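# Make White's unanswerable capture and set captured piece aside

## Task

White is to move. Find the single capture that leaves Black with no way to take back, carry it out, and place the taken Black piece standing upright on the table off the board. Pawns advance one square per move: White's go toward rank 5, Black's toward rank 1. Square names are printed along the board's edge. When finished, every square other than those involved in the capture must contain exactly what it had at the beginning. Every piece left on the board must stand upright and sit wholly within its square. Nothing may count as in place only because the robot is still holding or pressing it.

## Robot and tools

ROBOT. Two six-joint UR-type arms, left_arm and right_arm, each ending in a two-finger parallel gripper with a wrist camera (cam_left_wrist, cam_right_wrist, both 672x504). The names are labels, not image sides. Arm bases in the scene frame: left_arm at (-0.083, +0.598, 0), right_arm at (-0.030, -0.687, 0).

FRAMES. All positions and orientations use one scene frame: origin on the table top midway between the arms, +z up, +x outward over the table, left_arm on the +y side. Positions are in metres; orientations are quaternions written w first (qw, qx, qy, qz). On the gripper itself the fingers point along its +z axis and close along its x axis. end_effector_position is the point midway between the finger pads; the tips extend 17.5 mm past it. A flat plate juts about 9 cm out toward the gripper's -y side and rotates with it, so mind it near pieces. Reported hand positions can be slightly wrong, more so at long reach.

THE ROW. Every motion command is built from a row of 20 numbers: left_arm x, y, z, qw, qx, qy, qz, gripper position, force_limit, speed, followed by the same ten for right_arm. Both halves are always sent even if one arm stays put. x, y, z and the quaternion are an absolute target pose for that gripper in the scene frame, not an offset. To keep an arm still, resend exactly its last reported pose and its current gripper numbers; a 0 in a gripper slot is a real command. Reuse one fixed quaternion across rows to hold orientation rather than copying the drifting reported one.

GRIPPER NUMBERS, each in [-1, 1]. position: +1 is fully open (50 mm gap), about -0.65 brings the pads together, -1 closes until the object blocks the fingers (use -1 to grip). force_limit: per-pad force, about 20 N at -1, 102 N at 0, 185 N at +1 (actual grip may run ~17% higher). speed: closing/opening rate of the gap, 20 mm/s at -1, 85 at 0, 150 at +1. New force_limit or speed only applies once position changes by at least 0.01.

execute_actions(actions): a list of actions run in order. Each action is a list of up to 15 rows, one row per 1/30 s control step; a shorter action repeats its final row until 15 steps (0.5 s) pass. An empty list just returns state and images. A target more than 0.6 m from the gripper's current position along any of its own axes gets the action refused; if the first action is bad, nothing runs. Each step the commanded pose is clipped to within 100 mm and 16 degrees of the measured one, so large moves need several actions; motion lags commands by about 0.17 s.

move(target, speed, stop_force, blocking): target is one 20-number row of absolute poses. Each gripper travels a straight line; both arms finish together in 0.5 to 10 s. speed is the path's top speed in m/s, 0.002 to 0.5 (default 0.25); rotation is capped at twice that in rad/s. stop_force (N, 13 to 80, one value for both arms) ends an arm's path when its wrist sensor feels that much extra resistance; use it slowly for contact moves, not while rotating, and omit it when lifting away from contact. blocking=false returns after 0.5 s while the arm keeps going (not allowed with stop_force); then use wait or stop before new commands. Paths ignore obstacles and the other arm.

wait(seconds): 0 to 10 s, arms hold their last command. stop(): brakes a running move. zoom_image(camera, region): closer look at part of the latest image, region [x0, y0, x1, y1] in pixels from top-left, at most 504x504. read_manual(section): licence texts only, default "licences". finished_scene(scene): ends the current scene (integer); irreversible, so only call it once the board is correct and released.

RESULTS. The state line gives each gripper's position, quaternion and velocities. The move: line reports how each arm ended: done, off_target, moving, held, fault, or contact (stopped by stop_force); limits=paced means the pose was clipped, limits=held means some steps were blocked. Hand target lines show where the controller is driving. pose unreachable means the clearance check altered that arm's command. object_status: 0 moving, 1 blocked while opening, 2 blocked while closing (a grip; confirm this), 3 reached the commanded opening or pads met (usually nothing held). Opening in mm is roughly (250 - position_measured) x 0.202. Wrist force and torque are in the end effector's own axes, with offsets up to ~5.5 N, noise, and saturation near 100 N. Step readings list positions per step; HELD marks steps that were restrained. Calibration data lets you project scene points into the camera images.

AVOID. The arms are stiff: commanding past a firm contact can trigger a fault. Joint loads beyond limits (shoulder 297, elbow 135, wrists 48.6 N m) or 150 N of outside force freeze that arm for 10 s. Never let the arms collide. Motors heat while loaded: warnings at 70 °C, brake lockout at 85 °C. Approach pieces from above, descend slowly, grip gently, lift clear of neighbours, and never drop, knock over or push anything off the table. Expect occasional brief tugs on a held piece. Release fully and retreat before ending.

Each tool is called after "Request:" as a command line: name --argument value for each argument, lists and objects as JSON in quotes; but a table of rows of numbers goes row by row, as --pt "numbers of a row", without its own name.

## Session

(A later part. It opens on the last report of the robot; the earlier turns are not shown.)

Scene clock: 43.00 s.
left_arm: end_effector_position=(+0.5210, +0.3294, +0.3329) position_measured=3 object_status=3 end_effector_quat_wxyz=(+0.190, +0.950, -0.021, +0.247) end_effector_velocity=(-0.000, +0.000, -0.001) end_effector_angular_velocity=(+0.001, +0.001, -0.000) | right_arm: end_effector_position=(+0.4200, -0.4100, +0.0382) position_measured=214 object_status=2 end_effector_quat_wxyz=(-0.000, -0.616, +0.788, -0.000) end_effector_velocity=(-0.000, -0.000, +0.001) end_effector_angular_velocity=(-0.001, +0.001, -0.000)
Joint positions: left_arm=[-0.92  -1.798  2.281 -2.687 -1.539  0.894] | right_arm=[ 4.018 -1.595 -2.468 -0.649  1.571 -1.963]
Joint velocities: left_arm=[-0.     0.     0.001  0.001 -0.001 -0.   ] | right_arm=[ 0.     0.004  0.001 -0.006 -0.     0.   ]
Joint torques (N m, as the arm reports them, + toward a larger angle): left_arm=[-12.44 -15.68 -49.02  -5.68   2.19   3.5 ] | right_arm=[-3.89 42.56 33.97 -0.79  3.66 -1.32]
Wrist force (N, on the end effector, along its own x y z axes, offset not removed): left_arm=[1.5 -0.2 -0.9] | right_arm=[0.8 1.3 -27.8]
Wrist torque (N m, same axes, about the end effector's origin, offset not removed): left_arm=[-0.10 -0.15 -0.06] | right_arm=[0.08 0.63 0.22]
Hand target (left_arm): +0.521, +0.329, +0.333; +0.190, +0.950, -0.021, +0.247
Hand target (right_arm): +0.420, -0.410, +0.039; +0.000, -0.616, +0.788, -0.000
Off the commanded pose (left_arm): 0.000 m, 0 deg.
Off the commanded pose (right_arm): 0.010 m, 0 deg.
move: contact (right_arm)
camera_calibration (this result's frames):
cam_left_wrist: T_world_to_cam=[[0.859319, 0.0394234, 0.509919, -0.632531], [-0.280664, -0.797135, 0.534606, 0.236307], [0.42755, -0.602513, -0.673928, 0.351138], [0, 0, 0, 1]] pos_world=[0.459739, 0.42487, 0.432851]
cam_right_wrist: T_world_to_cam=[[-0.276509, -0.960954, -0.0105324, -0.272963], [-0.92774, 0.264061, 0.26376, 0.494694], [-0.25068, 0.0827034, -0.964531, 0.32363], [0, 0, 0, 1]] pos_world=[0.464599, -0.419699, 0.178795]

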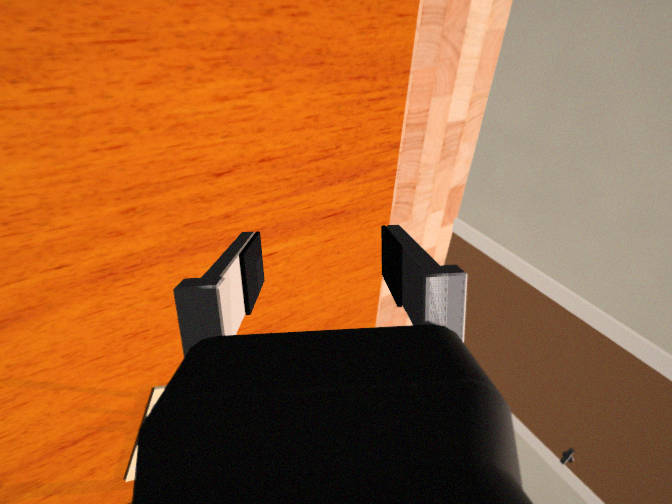

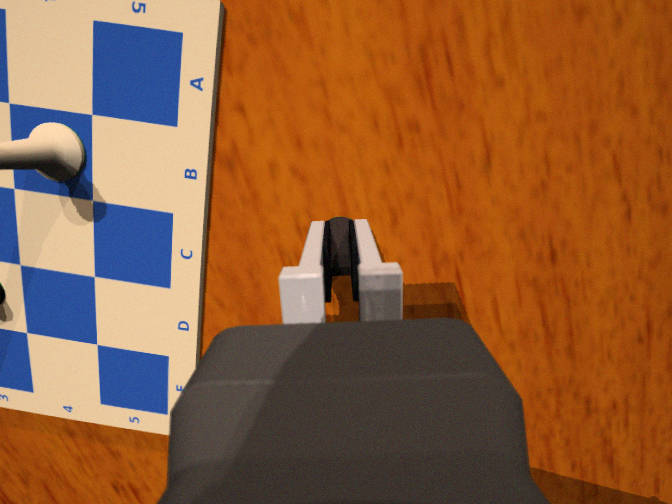

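Request:
move --target '[0.521,0.3294,0.3329,0.19,0.95,-0.021,0.247,1,0,0,0.42,-0.41,0.0392,0,-0.616,0.788,0,0.5,-0.6,0]'

Request:
move --target '[0.521,0.3294,0.3329,0.19,0.95,-0.021,0.247,1,0,0,0.42,-0.41,0.1,0,-0.616,0.788,0,0.5,-0.6,0]'

Request:
move --target '[0.521,0.3294,0.3329,0.19,0.95,-0.021,0.247,1,0,0,0.4963,-0.2993,0.1,0,-0.616,0.788,0,0.5,-0.6,0]'

Request:
move --target '[0.521,0.3294,0.3329,0.19,0.95,-0.021,0.247,1,0,0,0.4963,-0.2993,0.058,0,-0.616,0.788,0,0.5,-0.6,0]' --speed 0.1

Request:
zoom_image --camera "cam_right_wrist" --region '[240,160,440,330]'

Scene clock: 47.00 s.
left_arm: end_effector_position=(+0.5210, +0.3294, +0.3329) position_measured=3 object_status=3 end_effector_quat_wxyz=(+0.190, +0.950, -0.021, +0.247) end_effector_velocity=(+0.000, +0.000, +0.000) end_effector_angular_velocity=(-0.000, +0.000, +0.000) | right_arm: end_effector_position=(+0.4200, -0.4100, +0.0392) position_measured=78 object_status=3 end_effector_quat_wxyz=(+0.000, -0.616, +0.788, -0.000) end_effector_velocity=(-0.000, -0.000, -0.000) end_effector_angular_velocity=(-0.001, +0.001, -0.001)
Joint positions: left_arm=[-0.92  -1.798  2.281 -2.687 -1.539  0.894] | right_arm=[ 4.018 -1.593 -2.468 -0.651  1.571 -1.963]
Joint velocities: left_arm=[ 0. -0. -0.  0. -0. -0.] | right_arm=[-0.    -0.    -0.    -0.001  0.     0.   ]
Joint torques (N m, as the arm reports them, + toward a larger angle): left_arm=[-13.92 -15.02 -50.53  -6.17   2.68   3.  ] | right_arm=[-15.21  54.07  45.53   2.12   3.42  -3.15]
Wrist force (N, on the end effector, along its own x y z axes, offset not removed): left_arm=[0.7 -1.4 1.7] | right_arm=[2.5 1.2 -0.1]
Wrist torque (N m, same axes, about the end effector's origin, offset not removed): left_arm=[-0.25 -0.12 -0.16] | right_arm=[0.60 -0.10 0.23]
Hand target (left_arm): +0.521, +0.329, +0.333; +0.190, +0.950, -0.021, +0.247
Hand target (right_arm): +0.420, -0.410, +0.039; +0.000, -0.616, +0.788, +0.000
Off the commanded pose (left_arm): 0.000 m, 0 deg.
Off the commanded pose (right_arm): 0.000 m, 0 deg.
move: done
camera_calibration (this result's frames):
cam_left_wrist: T_world_to_cam=[[0.859318, 0.0394237, 0.509919, -0.632531], [-0.280664, -0.797135, 0.534606, 0.236306], [0.42755, -0.602513, -0.673928, 0.351138], [0, 0, 0, 1]] pos_world=[0.459739, 0.42487, 0.432851]
cam_right_wrist: T_world_to_cam=[[-0.276504, -0.960953, -0.0106959, -0.272982], [-0.927751, 0.264015, 0.263771, 0.494445], [-0.250647, 0.0828567, -0.964526, 0.324615], [0, 0, 0, 1]] pos_world=[0.464605, -0.41976, 0.179759]

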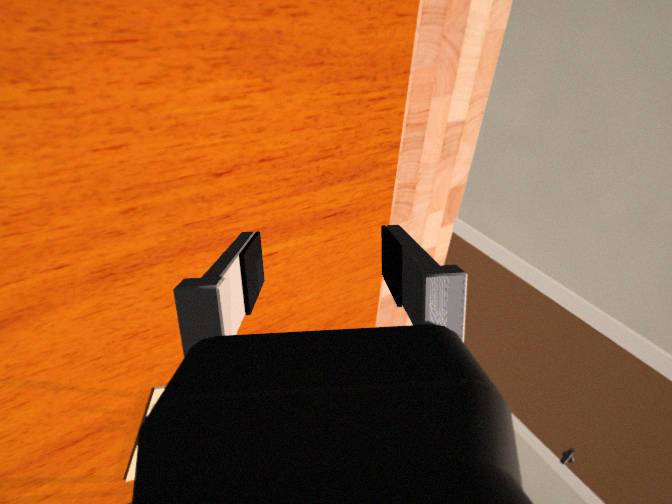

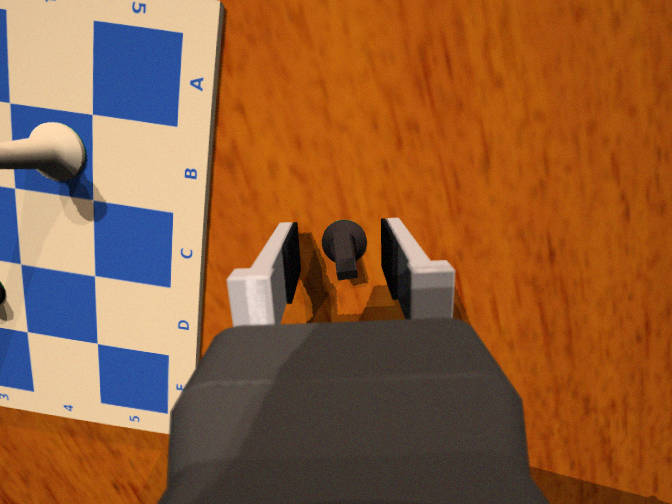

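Scene clock: 47.93 s.
left_arm: end_effector_position=(+0.5210, +0.3294, +0.3329) position_measured=3 object_status=3 end_effector_quat_wxyz=(+0.190, +0.950, -0.021, +0.247) end_effector_velocity=(+0.000, +0.000, +0.001) end_effector_angular_velocity=(-0.000, -0.001, +0.001) | right_arm: end_effector_position=(+0.4200, -0.4101, +0.0999) position_measured=78 object_status=3 end_effector_quat_wxyz=(+0.000, -0.616, +0.788, -0.000) end_effector_velocity=(+0.000, +0.001, +0.002) end_effector_angular_velocity=(+0.001, -0.001, -0.001)
Joint positions: left_arm=[-0.92  -1.798  2.281 -2.687 -1.539  0.894] | right_arm=[ 4.018 -1.479 -2.417 -0.816  1.571 -1.963]
Joint velocities: left_arm=[ 0.    -0.001 -0.     0.001  0.    -0.   ] | right_arm=[ 0.     0.004  0.002 -0.005  0.     0.002]
Joint torques (N m, as the arm reports them, + toward a larger angle): left_arm=[-15.19 -17.12 -48.38  -6.23   2.55   3.26] | right_arm=[13.47 49.78 51.41  2.76  2.94  2.59]
Wrist force (N, on the end effector, along its own x y z axes, offset not removed): left_arm=[3.3 -0.9 -1.3] | right_arm=[-1.4 1.7 0.4]
Wrist torque (N m, same axes, about the end effector's origin, offset not removed): left_arm=[-0.32 -0.48 -0.26] | right_arm=[0.72 0.54 0.28]
Hand target (left_arm): +0.521, +0.329, +0.333; +0.190, +0.950, -0.021, +0.247
Hand target (right_arm): +0.420, -0.410, +0.100; +0.000, -0.616, +0.788, +0.000
Off the commanded pose (left_arm): 0.000 m, 0 deg.
Off the commanded pose (right_arm): 0.000 m, 0 deg.
move: done
camera_calibration (this result's frames):
cam_left_wrist: T_world_to_cam=[[0.859319, 0.0394235, 0.509919, -0.632531], [-0.280664, -0.797135, 0.534606, 0.236307], [0.42755, -0.602513, -0.673928, 0.351138], [0, 0, 0, 1]] pos_world=[0.459739, 0.42487, 0.432851]
cam_right_wrist: T_world_to_cam=[[-0.276501, -0.960953, -0.0107572, -0.272401], [-0.927759, 0.263998, 0.263758, 0.47844], [-0.25062, 0.0829096, -0.964529, 0.383145], [0, 0, 0, 1]] pos_world=[0.464581, -0.419838, 0.240432]

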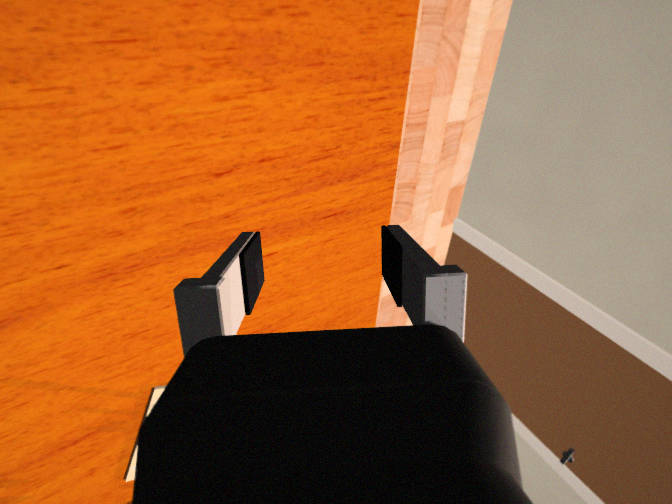

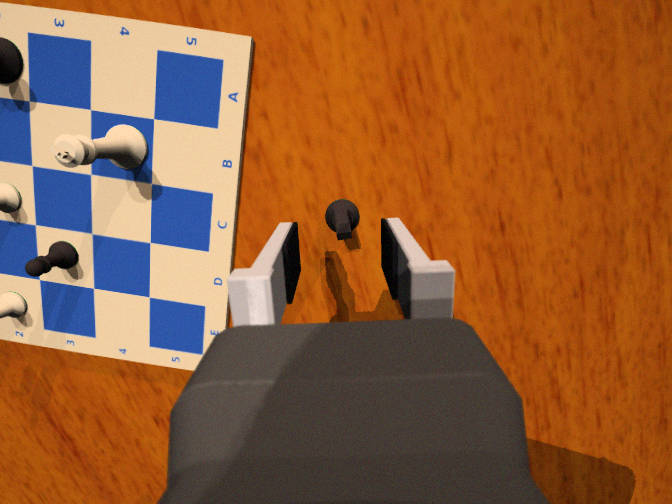

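Scene clock: 49.10 s.
left_arm: end_effector_position=(+0.5210, +0.3294, +0.3329) position_measured=3 object_status=3 end_effector_quat_wxyz=(+0.190, +0.950, -0.021, +0.247) end_effector_velocity=(-0.000, +0.000, -0.000) end_effector_angular_velocity=(+0.001, +0.000, +0.000) | right_arm: end_effector_position=(+0.4962, -0.2995, +0.1000) position_measured=78 object_status=3 end_effector_quat_wxyz=(+0.000, -0.616, +0.788, -0.000) end_effector_velocity=(+0.001, +0.002, -0.000) end_effector_angular_velocity=(+0.000, +0.001, -0.000)
Joint positions: left_arm=[-0.92  -1.798  2.281 -2.687 -1.539  0.894] | right_arm=[ 4.025 -1.693 -2.197 -0.822  1.571 -1.956]
Joint velocities: left_arm=[ 0.    -0.     0.     0.001  0.     0.   ] | right_arm=[-0.    -0.004  0.003 -0.     0.001 -0.   ]
Joint torques (N m, as the arm reports them, + toward a larger angle): left_arm=[-13.52 -15.93 -48.75  -6.29   2.86   3.26] | right_arm=[-12.6   31.41  51.01   2.16   3.05  -3.1 ]
Wrist force (N, on the end effector, along its own x y z axes, offset not removed): left_arm=[2.7 -2.4 -1.4] | right_arm=[-0.3 0.7 1.6]
Wrist torque (N m, same axes, about the end effector's origin, offset not removed): left_arm=[-0.53 -0.38 -0.07] | right_arm=[0.57 0.39 0.27]
Hand target (left_arm): +0.521, +0.329, +0.333; +0.190, +0.950, -0.021, +0.247
Hand target (right_arm): +0.496, -0.299, +0.100; -0.000, -0.616, +0.788, -0.000
Off the commanded pose (left_arm): 0.000 m, 0 deg.
Off the commanded pose (right_arm): 0.000 m, 0 deg.
move: done
camera_calibration (this result's frames):
cam_left_wrist: T_world_to_cam=[[0.859319, 0.0394234, 0.509919, -0.632531], [-0.280665, -0.797135, 0.534606, 0.236307], [0.42755, -0.602513, -0.673928, 0.351138], [0, 0, 0, 1]] pos_world=[0.459739, 0.42487, 0.432851]
cam_right_wrist: T_world_to_cam=[[-0.276511, -0.960952, -0.010652, -0.145068], [-0.927778, 0.264043, 0.263646, 0.519986], [-0.250539, 0.0827837, -0.964561, 0.393203], [0, 0, 0, 1]] pos_world=[0.540832, -0.309252, 0.24063]

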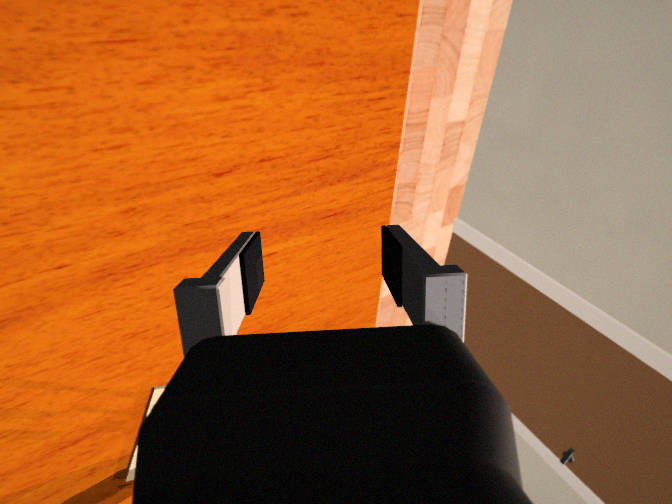

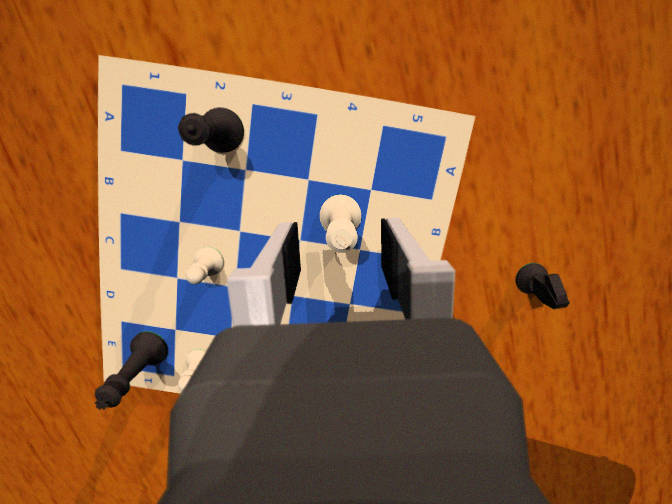

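Scene clock: 50.00 s.
left_arm: end_effector_position=(+0.5210, +0.3294, +0.3329) position_measured=3 object_status=3 end_effector_quat_wxyz=(+0.190, +0.950, -0.021, +0.247) end_effector_velocity=(-0.000, -0.000, -0.000) end_effector_angular_velocity=(+0.000, +0.001, -0.000) | right_arm: end_effector_position=(+0.4963, -0.2993, +0.0582) position_measured=78 object_status=3 end_effector_quat_wxyz=(-0.000, -0.616, +0.788, -0.000) end_effector_velocity=(+0.000, +0.000, -0.002) end_effector_angular_velocity=(+0.001, -0.000, -0.000)
Joint positions: left_arm=[-0.92  -1.798  2.281 -2.687 -1.539  0.894] | right_arm=[ 4.025 -1.754 -2.227 -0.731  1.571 -1.956]
Joint velocities: left_arm=[ 0.     0.    -0.     0.001 -0.001  0.   ] | right_arm=[ 0.    -0.003 -0.001  0.005  0.     0.001]
Joint torques (N m, as the arm reports them, + toward a larger angle): left_arm=[-12.73 -16.06 -48.32  -6.03   2.5    4.05] | right_arm=[ 8.35 36.7  29.01  6.5   3.35  2.72]
Wrist force (N, on the end effector, along its own x y z axes, offset not removed): left_arm=[0.5 -1.6 2.6] | right_arm=[3.2 2.3 -1.4]
Wrist torque (N m, same axes, about the end effector's origin, offset not removed): left_arm=[-0.27 0.02 0.09] | right_arm=[0.72 -0.33 0.13]
Hand target (left_arm): +0.521, +0.329, +0.333; +0.190, +0.950, -0.021, +0.247
Hand target (right_arm): +0.496, -0.299, +0.058; -0.000, -0.616, +0.788, -0.000
Off the commanded pose (left_arm): 0.000 m, 0 deg.
Off the commanded pose (right_arm): 0.000 m, 0 deg.
move: done
camera_calibration (this result's frames):
cam_left_wrist: T_world_to_cam=[[0.859319, 0.0394234, 0.509919, -0.632531], [-0.280664, -0.797135, 0.534606, 0.236307], [0.42755, -0.602513, -0.673928, 0.351138], [0, 0, 0, 1]] pos_world=[0.459739, 0.42487, 0.43285]
cam_right_wrist: T_world_to_cam=[[-0.27648, -0.96096, -0.0106836, -0.14529], [-0.927746, 0.263991, 0.263811, 0.530975], [-0.250691, 0.0828501, -0.964515, 0.352913], [0, 0, 0, 1]] pos_world=[0.540912, -0.30903, 0.198761]

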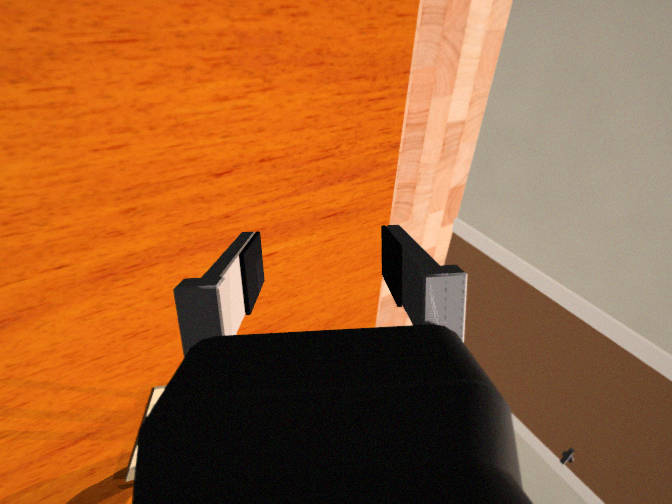

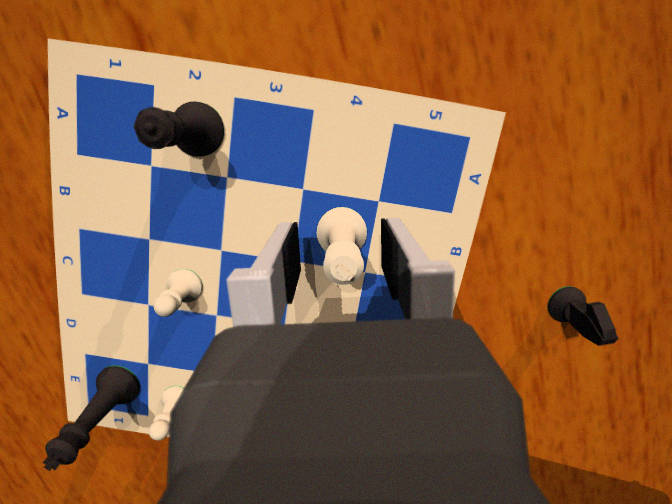

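Region (240, 160, 440, 330) of cam_right_wrist's 672x504 image, scaled by 2.520, with more detail than that image has; it fills the top 428 rows of this view, and the rest is white.

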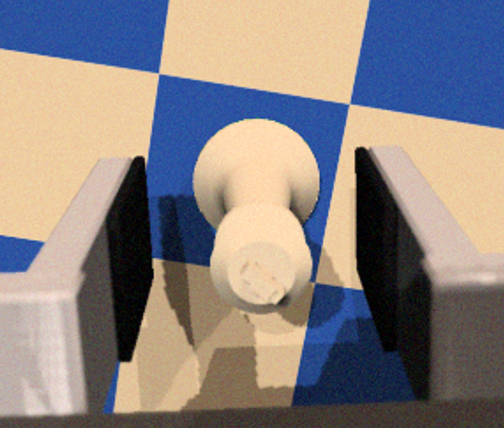

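Request:
move --target '[0.521,0.3294,0.3329,0.19,0.95,-0.021,0.247,1,0,0,0.4961,-0.2999,0.058,0,-0.616,0.788,0,-1,-0.5,-0.7]'

Request:
move --target '[0.521,0.3294,0.3329,0.19,0.95,-0.021,0.247,1,0,0,0.4961,-0.2999,0.066,0,-0.616,0.788,0,-1,-0.5,-0.7]' --speed 0.05

Request:
move --target '[0.521,0.3294,0.3329,0.19,0.95,-0.021,0.247,1,0,0,0.4453,-0.3143,0.0615,0,-0.616,0.788,0,-1,-0.5,-0.7]' --speed 0.1

Request:
move --target '[0.521,0.3294,0.3329,0.19,0.95,-0.021,0.247,1,0,0,0.4453,-0.3143,0.0582,0,-0.616,0.788,0,-1,-0.5,-0.7]' --speed 0.005 --stop_force 13

Scene clock: 54.17 s.
left_arm: end_effector_position=(+0.5210, +0.3294, +0.3329) position_measured=3 object_status=3 end_effector_quat_wxyz=(+0.190, +0.950, -0.021, +0.247) end_effector_velocity=(+0.000, +0.000, -0.000) end_effector_angular_velocity=(+0.001, -0.000, +0.000) | right_arm: end_effector_position=(+0.4961, -0.2999, +0.0580) position_measured=185 object_status=2 end_effector_quat_wxyz=(-0.000, -0.616, +0.788, -0.000) end_effector_velocity=(+0.000, -0.000, -0.000) end_effector_angular_velocity=(-0.000, -0.000, -0.000)
Joint positions: left_arm=[-0.92  -1.798  2.281 -2.687 -1.539  0.894] | right_arm=[ 4.024 -1.754 -2.228 -0.731  1.571 -1.956]
Joint velocities: left_arm=[ 0.    -0.     0.     0.     0.001  0.001] | right_arm=[-0.    -0.001  0.     0.    -0.     0.   ]
Joint torques (N m, as the arm reports them, + toward a larger angle): left_arm=[-14.62 -15.96 -49.14  -6.92   2.96   3.07] | right_arm=[-13.88  74.75  29.15   6.64   1.72  -3.3 ]
Wrist force (N, on the end effector, along its own x y z axes, offset not removed): left_arm=[1.4 -0.9 0.8] | right_arm=[1.6 4.3 -0.6]
Wrist torque (N m, same axes, about the end effector's origin, offset not removed): left_arm=[-0.12 -0.28 -0.02] | right_arm=[1.13 0.10 0.16]
Hand target (left_arm): +0.521, +0.329, +0.333; +0.190, +0.950, -0.021, +0.247
Hand target (right_arm): +0.496, -0.300, +0.058; +0.000, -0.616, +0.788, +0.000
Off the commanded pose (left_arm): 0.000 m, 0 deg.
Off the commanded pose (right_arm): 0.000 m, 0 deg.
move: done
camera_calibration (this result's frames):
cam_left_wrist: T_world_to_cam=[[0.859319, 0.0394235, 0.509919, -0.632531], [-0.280664, -0.797135, 0.534606, 0.236307], [0.42755, -0.602513, -0.673928, 0.351138], [0, 0, 0, 1]] pos_world=[0.459739, 0.42487, 0.432851]
cam_right_wrist: T_world_to_cam=[[-0.27652, -0.960949, -0.0106848, -0.145926], [-0.927735, 0.26403, 0.26381, 0.531008], [-0.250687, 0.0828616, -0.964515, 0.35272], [0, 0, 0, 1]] pos_world=[0.540705, -0.309656, 0.198559]

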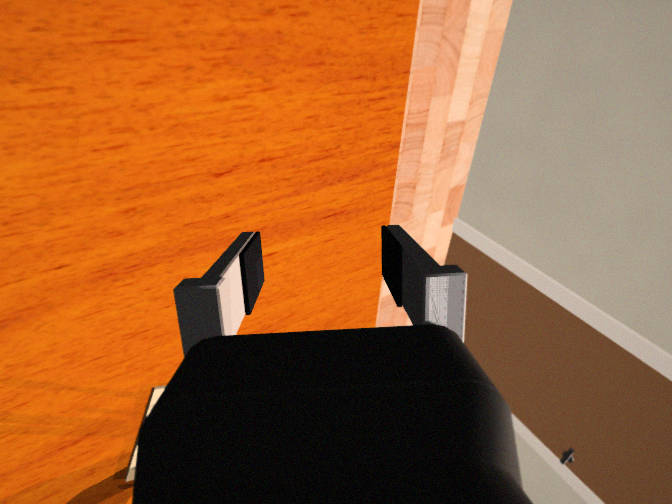

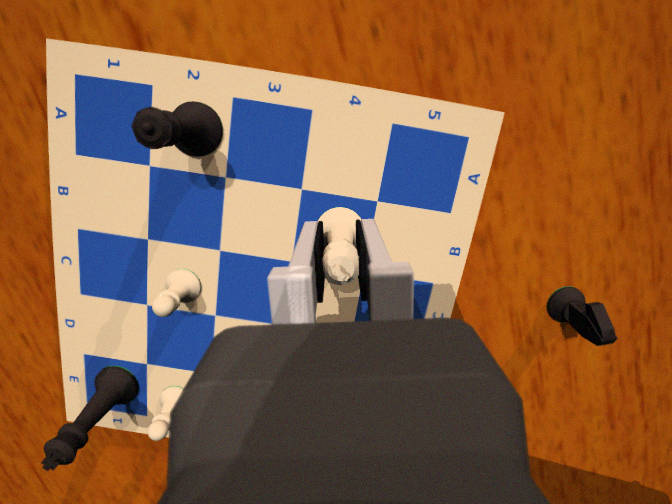

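Scene clock: 54.90 s.
left_arm: end_effector_position=(+0.5210, +0.3294, +0.3329) position_measured=3 object_status=3 end_effector_quat_wxyz=(+0.190, +0.950, -0.021, +0.247) end_effector_velocity=(-0.000, +0.000, -0.001) end_effector_angular_velocity=(+0.001, +0.001, +0.000) | right_arm: end_effector_position=(+0.4961, -0.2999, +0.0658) position_measured=185 object_status=2 end_effector_quat_wxyz=(+0.000, -0.616, +0.788, +0.000) end_effector_velocity=(-0.000, +0.000, +0.002) end_effector_angular_velocity=(+0.001, -0.000, +0.000)
Joint positions: left_arm=[-0.92  -1.798  2.281 -2.687 -1.539  0.894] | right_arm=[ 4.024 -1.742 -2.223 -0.748  1.571 -1.957]
Joint velocities: left_arm=[-0.     0.001 -0.     0.001  0.    -0.   ] | right_arm=[ 0.     0.003  0.001 -0.004  0.    -0.   ]
Joint torques (N m, as the arm reports them, + toward a larger angle): left_arm=[ -9.64 -19.03 -48.59  -6.39   2.51   2.85] | right_arm=[-13.03  70.69  49.22   1.78   1.41  -2.82]
Wrist force (N, on the end effector, along its own x y z axes, offset not removed): left_arm=[-0.2 -1.3 -0.4] | right_arm=[-1.2 3.0 -2.3]
Wrist torque (N m, same axes, about the end effector's origin, offset not removed): left_arm=[-0.31 0.03 0.02] | right_arm=[0.92 0.46 0.13]
Hand target (left_arm): +0.521, +0.329, +0.333; +0.190, +0.950, -0.021, +0.247
Hand target (right_arm): +0.496, -0.300, +0.066; +0.000, -0.616, +0.788, +0.000
Off the commanded pose (left_arm): 0.000 m, 0 deg.
Off the commanded pose (right_arm): 0.000 m, 0 deg.
move: done
camera_calibration (this result's frames):
cam_left_wrist: T_world_to_cam=[[0.859319, 0.0394235, 0.509919, -0.632531], [-0.280664, -0.797135, 0.534606, 0.236307], [0.42755, -0.602513, -0.673928, 0.351138], [0, 0, 0, 1]] pos_world=[0.459739, 0.42487, 0.432851]
cam_right_wrist: T_world_to_cam=[[-0.276509, -0.960951, -0.0107238, -0.145858], [-0.927745, 0.26401, 0.263796, 0.528942], [-0.250664, 0.0828911, -0.964519, 0.360267], [0, 0, 0, 1]] pos_world=[0.540698, -0.309672, 0.206387]

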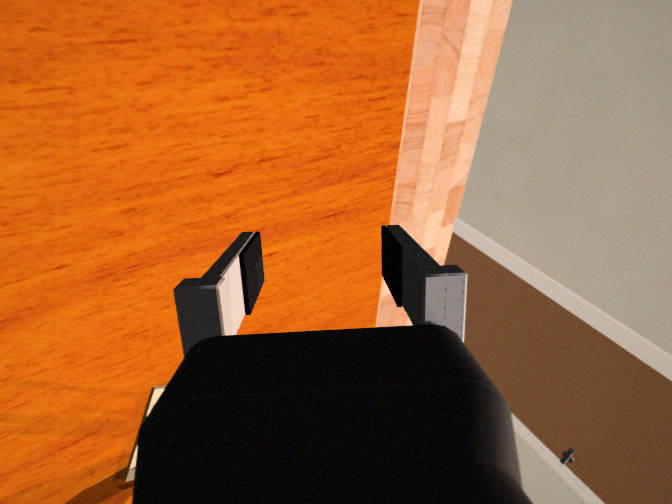

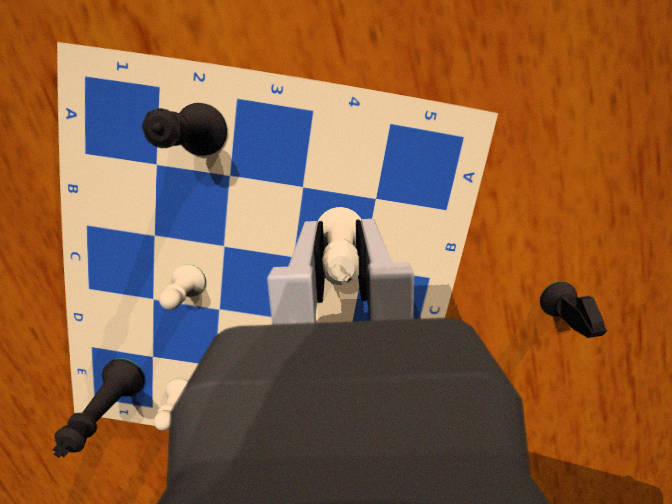

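Scene clock: 55.93 s.
left_arm: end_effector_position=(+0.5210, +0.3294, +0.3329) position_measured=3 object_status=3 end_effector_quat_wxyz=(+0.190, +0.950, -0.021, +0.247) end_effector_velocity=(+0.000, +0.000, +0.000) end_effector_angular_velocity=(+0.000, -0.001, +0.001) | right_arm: end_effector_position=(+0.4454, -0.3142, +0.0615) position_measured=185 object_status=2 end_effector_quat_wxyz=(-0.000, -0.616, +0.788, +0.000) end_effector_velocity=(-0.001, -0.001, -0.000) end_effector_angular_velocity=(-0.000, -0.000, +0.001)
Joint positions: left_arm=[-0.92  -1.798  2.281 -2.687 -1.539  0.894] | right_arm=[ 4.082 -1.677 -2.314 -0.722  1.571 -1.899]
Joint velocities: left_arm=[-0.    -0.    -0.    -0.     0.002 -0.   ] | right_arm=[ 0.002  0.002 -0.003  0.001 -0.     0.001]
Joint torques (N m, as the arm reports them, + toward a larger angle): left_arm=[-11.07 -15.62 -48.69  -6.25   2.62   2.9 ] | right_arm=[11.85 70.21 29.99  6.58 -3.22  2.98]
Wrist force (N, on the end effector, along its own x y z axes, offset not removed): left_arm=[3.2 -0.4 0.9] | right_arm=[1.1 1.7 -0.8]
Wrist torque (N m, same axes, about the end effector's origin, offset not removed): left_arm=[-0.20 -0.51 -0.04] | right_arm=[0.71 0.13 0.15]
Hand target (left_arm): +0.521, +0.329, +0.333; +0.190, +0.950, -0.021, +0.247
Hand target (right_arm): +0.445, -0.314, +0.061; -0.000, -0.616, +0.788, +0.000
Off the commanded pose (left_arm): 0.000 m, 0 deg.
Off the commanded pose (right_arm): 0.000 m, 0 deg.
move: done
camera_calibration (this result's frames):
cam_left_wrist: T_world_to_cam=[[0.859318, 0.0394235, 0.509919, -0.632531], [-0.280665, -0.797134, 0.534606, 0.236306], [0.42755, -0.602513, -0.673928, 0.351138], [0, 0, 0, 1]] pos_world=[0.459739, 0.42487, 0.432851]
cam_right_wrist: T_world_to_cam=[[-0.276503, -0.960953, -0.0107203, -0.173664], [-0.927679, 0.263983, 0.264052, 0.48675], [-0.250912, 0.0829563, -0.964449, 0.344685], [0, 0, 0, 1]] pos_world=[0.490015, -0.323971, 0.202042]

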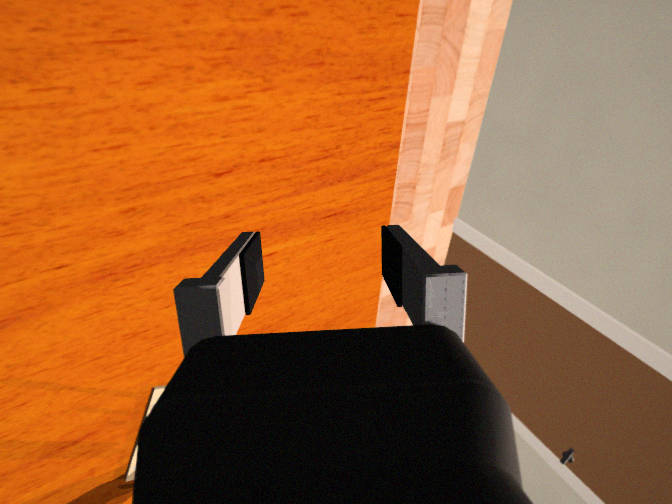

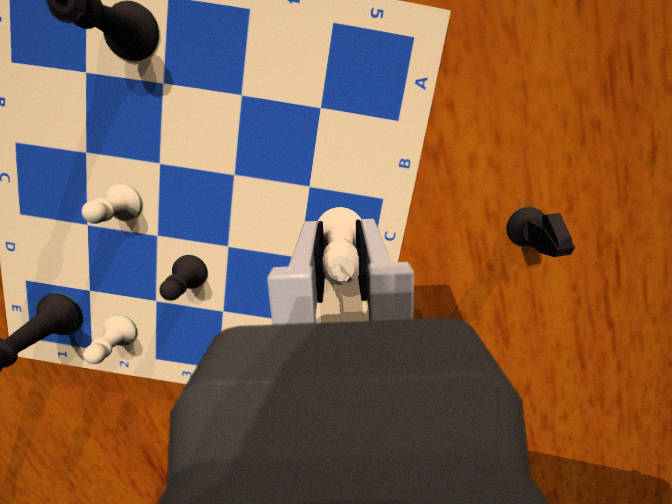

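Scene clock: 56.80 s.
left_arm: end_effector_position=(+0.5210, +0.3294, +0.3329) position_measured=3 object_status=3 end_effector_quat_wxyz=(+0.190, +0.950, -0.021, +0.247) end_effector_velocity=(-0.000, +0.000, +0.001) end_effector_angular_velocity=(-0.001, -0.002, -0.001) | right_arm: end_effector_position=(+0.4453, -0.3143, +0.0583) position_measured=185 object_status=2 end_effector_quat_wxyz=(-0.000, -0.616, +0.788, +0.000) end_effector_velocity=(-0.000, -0.000, -0.002) end_effector_angular_velocity=(-0.001, +0.001, +0.000)
Joint positions: left_arm=[-0.92  -1.798  2.281 -2.687 -1.539  0.894] | right_arm=[ 4.082 -1.682 -2.316 -0.714  1.571 -1.899]
Joint velocities: left_arm=[-0.    -0.001  0.    -0.001  0.     0.   ] | right_arm=[-0.    -0.003 -0.001  0.003  0.    -0.   ]
Joint torques (N m, as the arm reports them, + toward a larger angle): left_arm=[-10.96 -18.3  -47.66  -7.01   2.83   2.88] | right_arm=[14.27 25.36 29.38  6.73 -3.14  2.83]
Wrist force (N, on the end effector, along its own x y z axes, offset not removed): left_arm=[-1.4 0.6 -1.1] | right_arm=[0.7 2.6 -0.5]
Wrist torque (N m, same axes, about the end effector's origin, offset not removed): left_arm=[-0.08 0.23 0.09] | right_arm=[0.77 0.26 0.17]
Hand target (left_arm): +0.521, +0.329, +0.333; +0.190, +0.950, -0.021, +0.247
Hand target (right_arm): +0.445, -0.314, +0.058; -0.000, -0.616, +0.788, -0.000
Off the commanded pose (left_arm): 0.000 m, 0 deg.
Off the commanded pose (right_arm): 0.000 m, 0 deg.
move: done
camera_calibration (this result's frames):
cam_left_wrist: T_world_to_cam=[[0.859319, 0.0394235, 0.509919, -0.632531], [-0.280664, -0.797135, 0.534606, 0.236306], [0.42755, -0.602513, -0.673928, 0.351138], [0, 0, 0, 1]] pos_world=[0.459739, 0.42487, 0.432851]
cam_right_wrist: T_world_to_cam=[[-0.276509, -0.960952, -0.0107055, -0.173814], [-0.927741, 0.264014, 0.263805, 0.487604], [-0.250677, 0.0828762, -0.964517, 0.341484], [0, 0, 0, 1]] pos_world=[0.489912, -0.324062, 0.198874]

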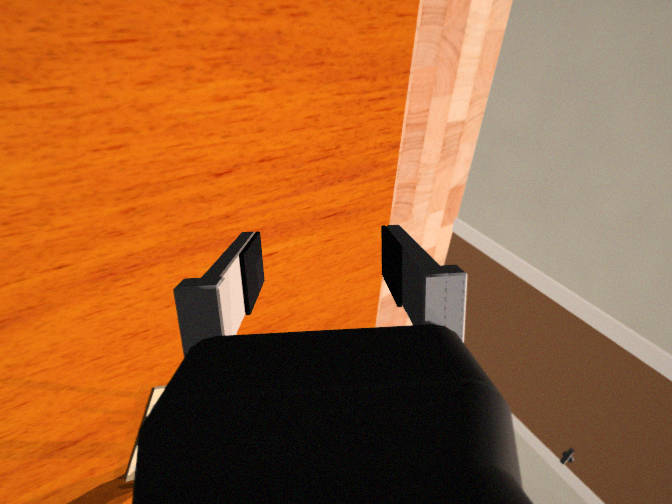

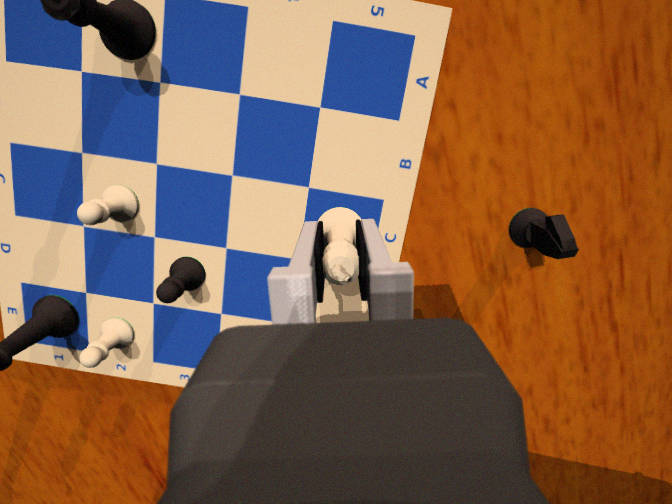

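Request:
move --target '[0.521,0.3294,0.3329,0.19,0.95,-0.021,0.247,1,0,0,0.4453,-0.3143,0.0582,0,-0.616,0.788,0,0.6,-0.5,-0.5]'

Request:
move --target '[0.521,0.3294,0.3329,0.19,0.95,-0.021,0.247,1,0,0,0.4453,-0.3143,0.14,0,-0.616,0.788,0,0.6,-0.5,-0.5]'

Scene clock: 60.00 s.
left_arm: end_effector_position=(+0.5210, +0.3294, +0.3329) position_measured=3 object_status=3 end_effector_quat_wxyz=(+0.190, +0.950, -0.021, +0.247) end_effector_velocity=(-0.000, +0.000, +0.000) end_effector_angular_velocity=(-0.000, -0.001, +0.001) | right_arm: end_effector_position=(+0.4453, -0.3143, +0.0582) position_measured=63 object_status=3 end_effector_quat_wxyz=(-0.000, -0.616, +0.788, -0.000) end_effector_velocity=(+0.000, +0.000, +0.000) end_effector_angular_velocity=(+0.001, +0.000, -0.001)
Joint positions: left_arm=[-0.92  -1.798  2.281 -2.687 -1.539  0.894] | right_arm=[ 4.082 -1.682 -2.316 -0.714  1.571 -1.899]
Joint velocities: left_arm=[ 0.    -0.001  0.    -0.     0.001 -0.   ] | right_arm=[-0.    -0.     0.     0.     0.001  0.001]
Joint torques (N m, as the arm reports them, + toward a larger angle): left_arm=[-12.46 -13.11 -46.92  -6.87   2.68   3.17] | right_arm=[12.66 30.19 28.67  6.18 -3.31  2.83]
Wrist force (N, on the end effector, along its own x y z axes, offset not removed): left_arm=[3.3 0.3 1.6] | right_arm=[-0.5 2.0 1.0]
Wrist torque (N m, same axes, about the end effector's origin, offset not removed): left_arm=[0.00 -0.50 -0.10] | right_arm=[0.78 0.38 0.25]
Hand target (left_arm): +0.521, +0.329, +0.333; +0.190, +0.950, -0.021, +0.247
Hand target (right_arm): +0.445, -0.314, +0.058; +0.000, -0.616, +0.788, +0.000
Off the commanded pose (left_arm): 0.000 m, 0 deg.
Off the commanded pose (right_arm): 0.000 m, 0 deg.
move: done
camera_calibration (this result's frames):
cam_left_wrist: T_world_to_cam=[[0.859319, 0.0394234, 0.509919, -0.632531], [-0.280664, -0.797135, 0.534606, 0.236307], [0.42755, -0.602513, -0.673928, 0.351138], [0, 0, 0, 1]] pos_world=[0.459739, 0.42487, 0.43285]
cam_right_wrist: T_world_to_cam=[[-0.276507, -0.960952, -0.0107022, -0.173818], [-0.927743, 0.264013, 0.263798, 0.487626], [-0.250671, 0.0828708, -0.964519, 0.34138], [0, 0, 0, 1]] pos_world=[0.489904, -0.324062, 0.198772]

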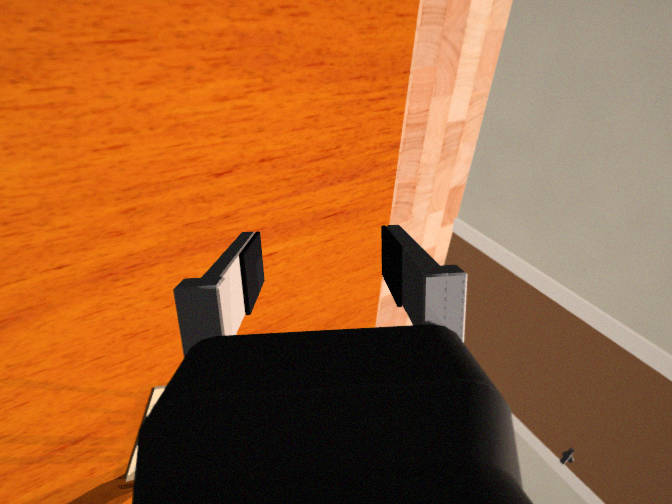

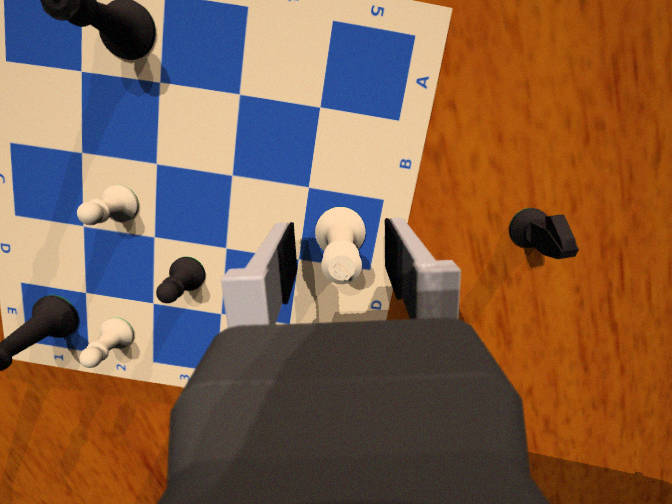

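Scene clock: 60.97 s.
left_arm: end_effector_position=(+0.5210, +0.3294, +0.3329) position_measured=3 object_status=3 end_effector_quat_wxyz=(+0.190, +0.950, -0.021, +0.247) end_effector_velocity=(-0.000, -0.000, -0.000) end_effector_angular_velocity=(+0.000, +0.001, -0.001) | right_arm: end_effector_position=(+0.4453, -0.3144, +0.1399) position_measured=63 object_status=3 end_effector_quat_wxyz=(+0.000, -0.616, +0.788, -0.000) end_effector_velocity=(-0.000, -0.000, +0.001) end_effector_angular_velocity=(-0.002, +0.002, -0.001)
Joint positions: left_arm=[-0.92  -1.798  2.281 -2.687 -1.539  0.894] | right_arm=[ 4.082 -1.56  -2.249 -0.903  1.571 -1.899]
Joint velocities: left_arm=[-0.     0.     0.     0.    -0.001  0.   ] | right_arm=[ 0.     0.001  0.002 -0.006  0.     0.001]
Joint torques (N m, as the arm reports them, + toward a larger angle): left_arm=[ -9.34 -18.02 -47.7   -6.93   2.42   2.83] | right_arm=[13.38 62.62 53.83  1.8   1.33  2.95]
Wrist force (N, on the end effector, along its own x y z axes, offset not removed): left_arm=[0.0 0.5 1.0] | right_arm=[1.6 5.2 -0.4]
Wrist torque (N m, same axes, about the end effector's origin, offset not removed): left_arm=[0.06 -0.09 0.03] | right_arm=[1.37 0.08 0.07]
Hand target (left_arm): +0.521, +0.329, +0.333; +0.190, +0.950, -0.021, +0.247
Hand target (right_arm): +0.445, -0.314, +0.140; +0.000, -0.616, +0.788, +0.000
Off the commanded pose (left_arm): 0.000 m, 0 deg.
Off the commanded pose (right_arm): 0.000 m, 0 deg.
move: done
camera_calibration (this result's frames):
cam_left_wrist: T_world_to_cam=[[0.859319, 0.0394235, 0.509919, -0.632531], [-0.280664, -0.797135, 0.534606, 0.236306], [0.42755, -0.602513, -0.673928, 0.351138], [0, 0, 0, 1]] pos_world=[0.459739, 0.42487, 0.432851]
cam_right_wrist: T_world_to_cam=[[-0.276496, -0.960955, -0.0107141, -0.173052], [-0.927783, 0.264011, 0.263661, 0.466149], [-0.250538, 0.0828415, -0.964556, 0.420094], [0, 0, 0, 1]] pos_world=[0.489886, -0.324165, 0.280445]

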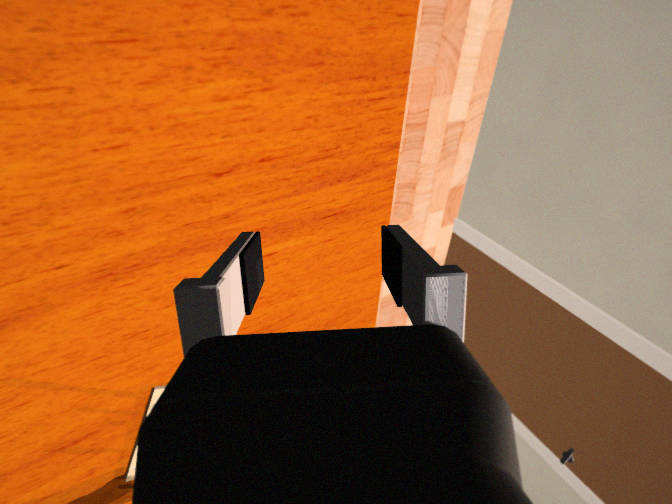

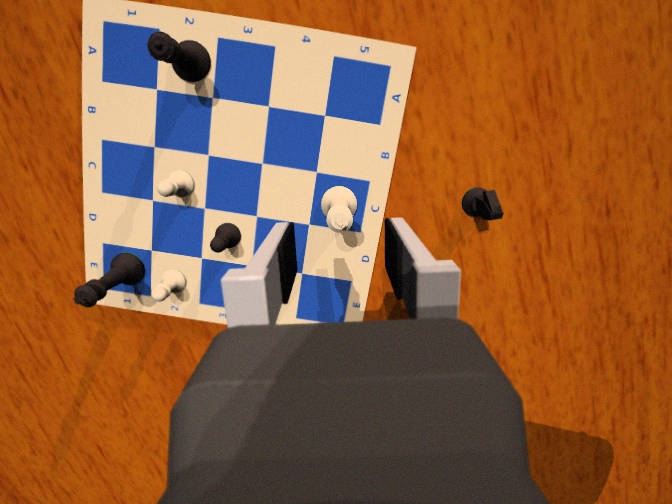

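Request:
finished_scene --scene 1

The scene is finished: the task was done.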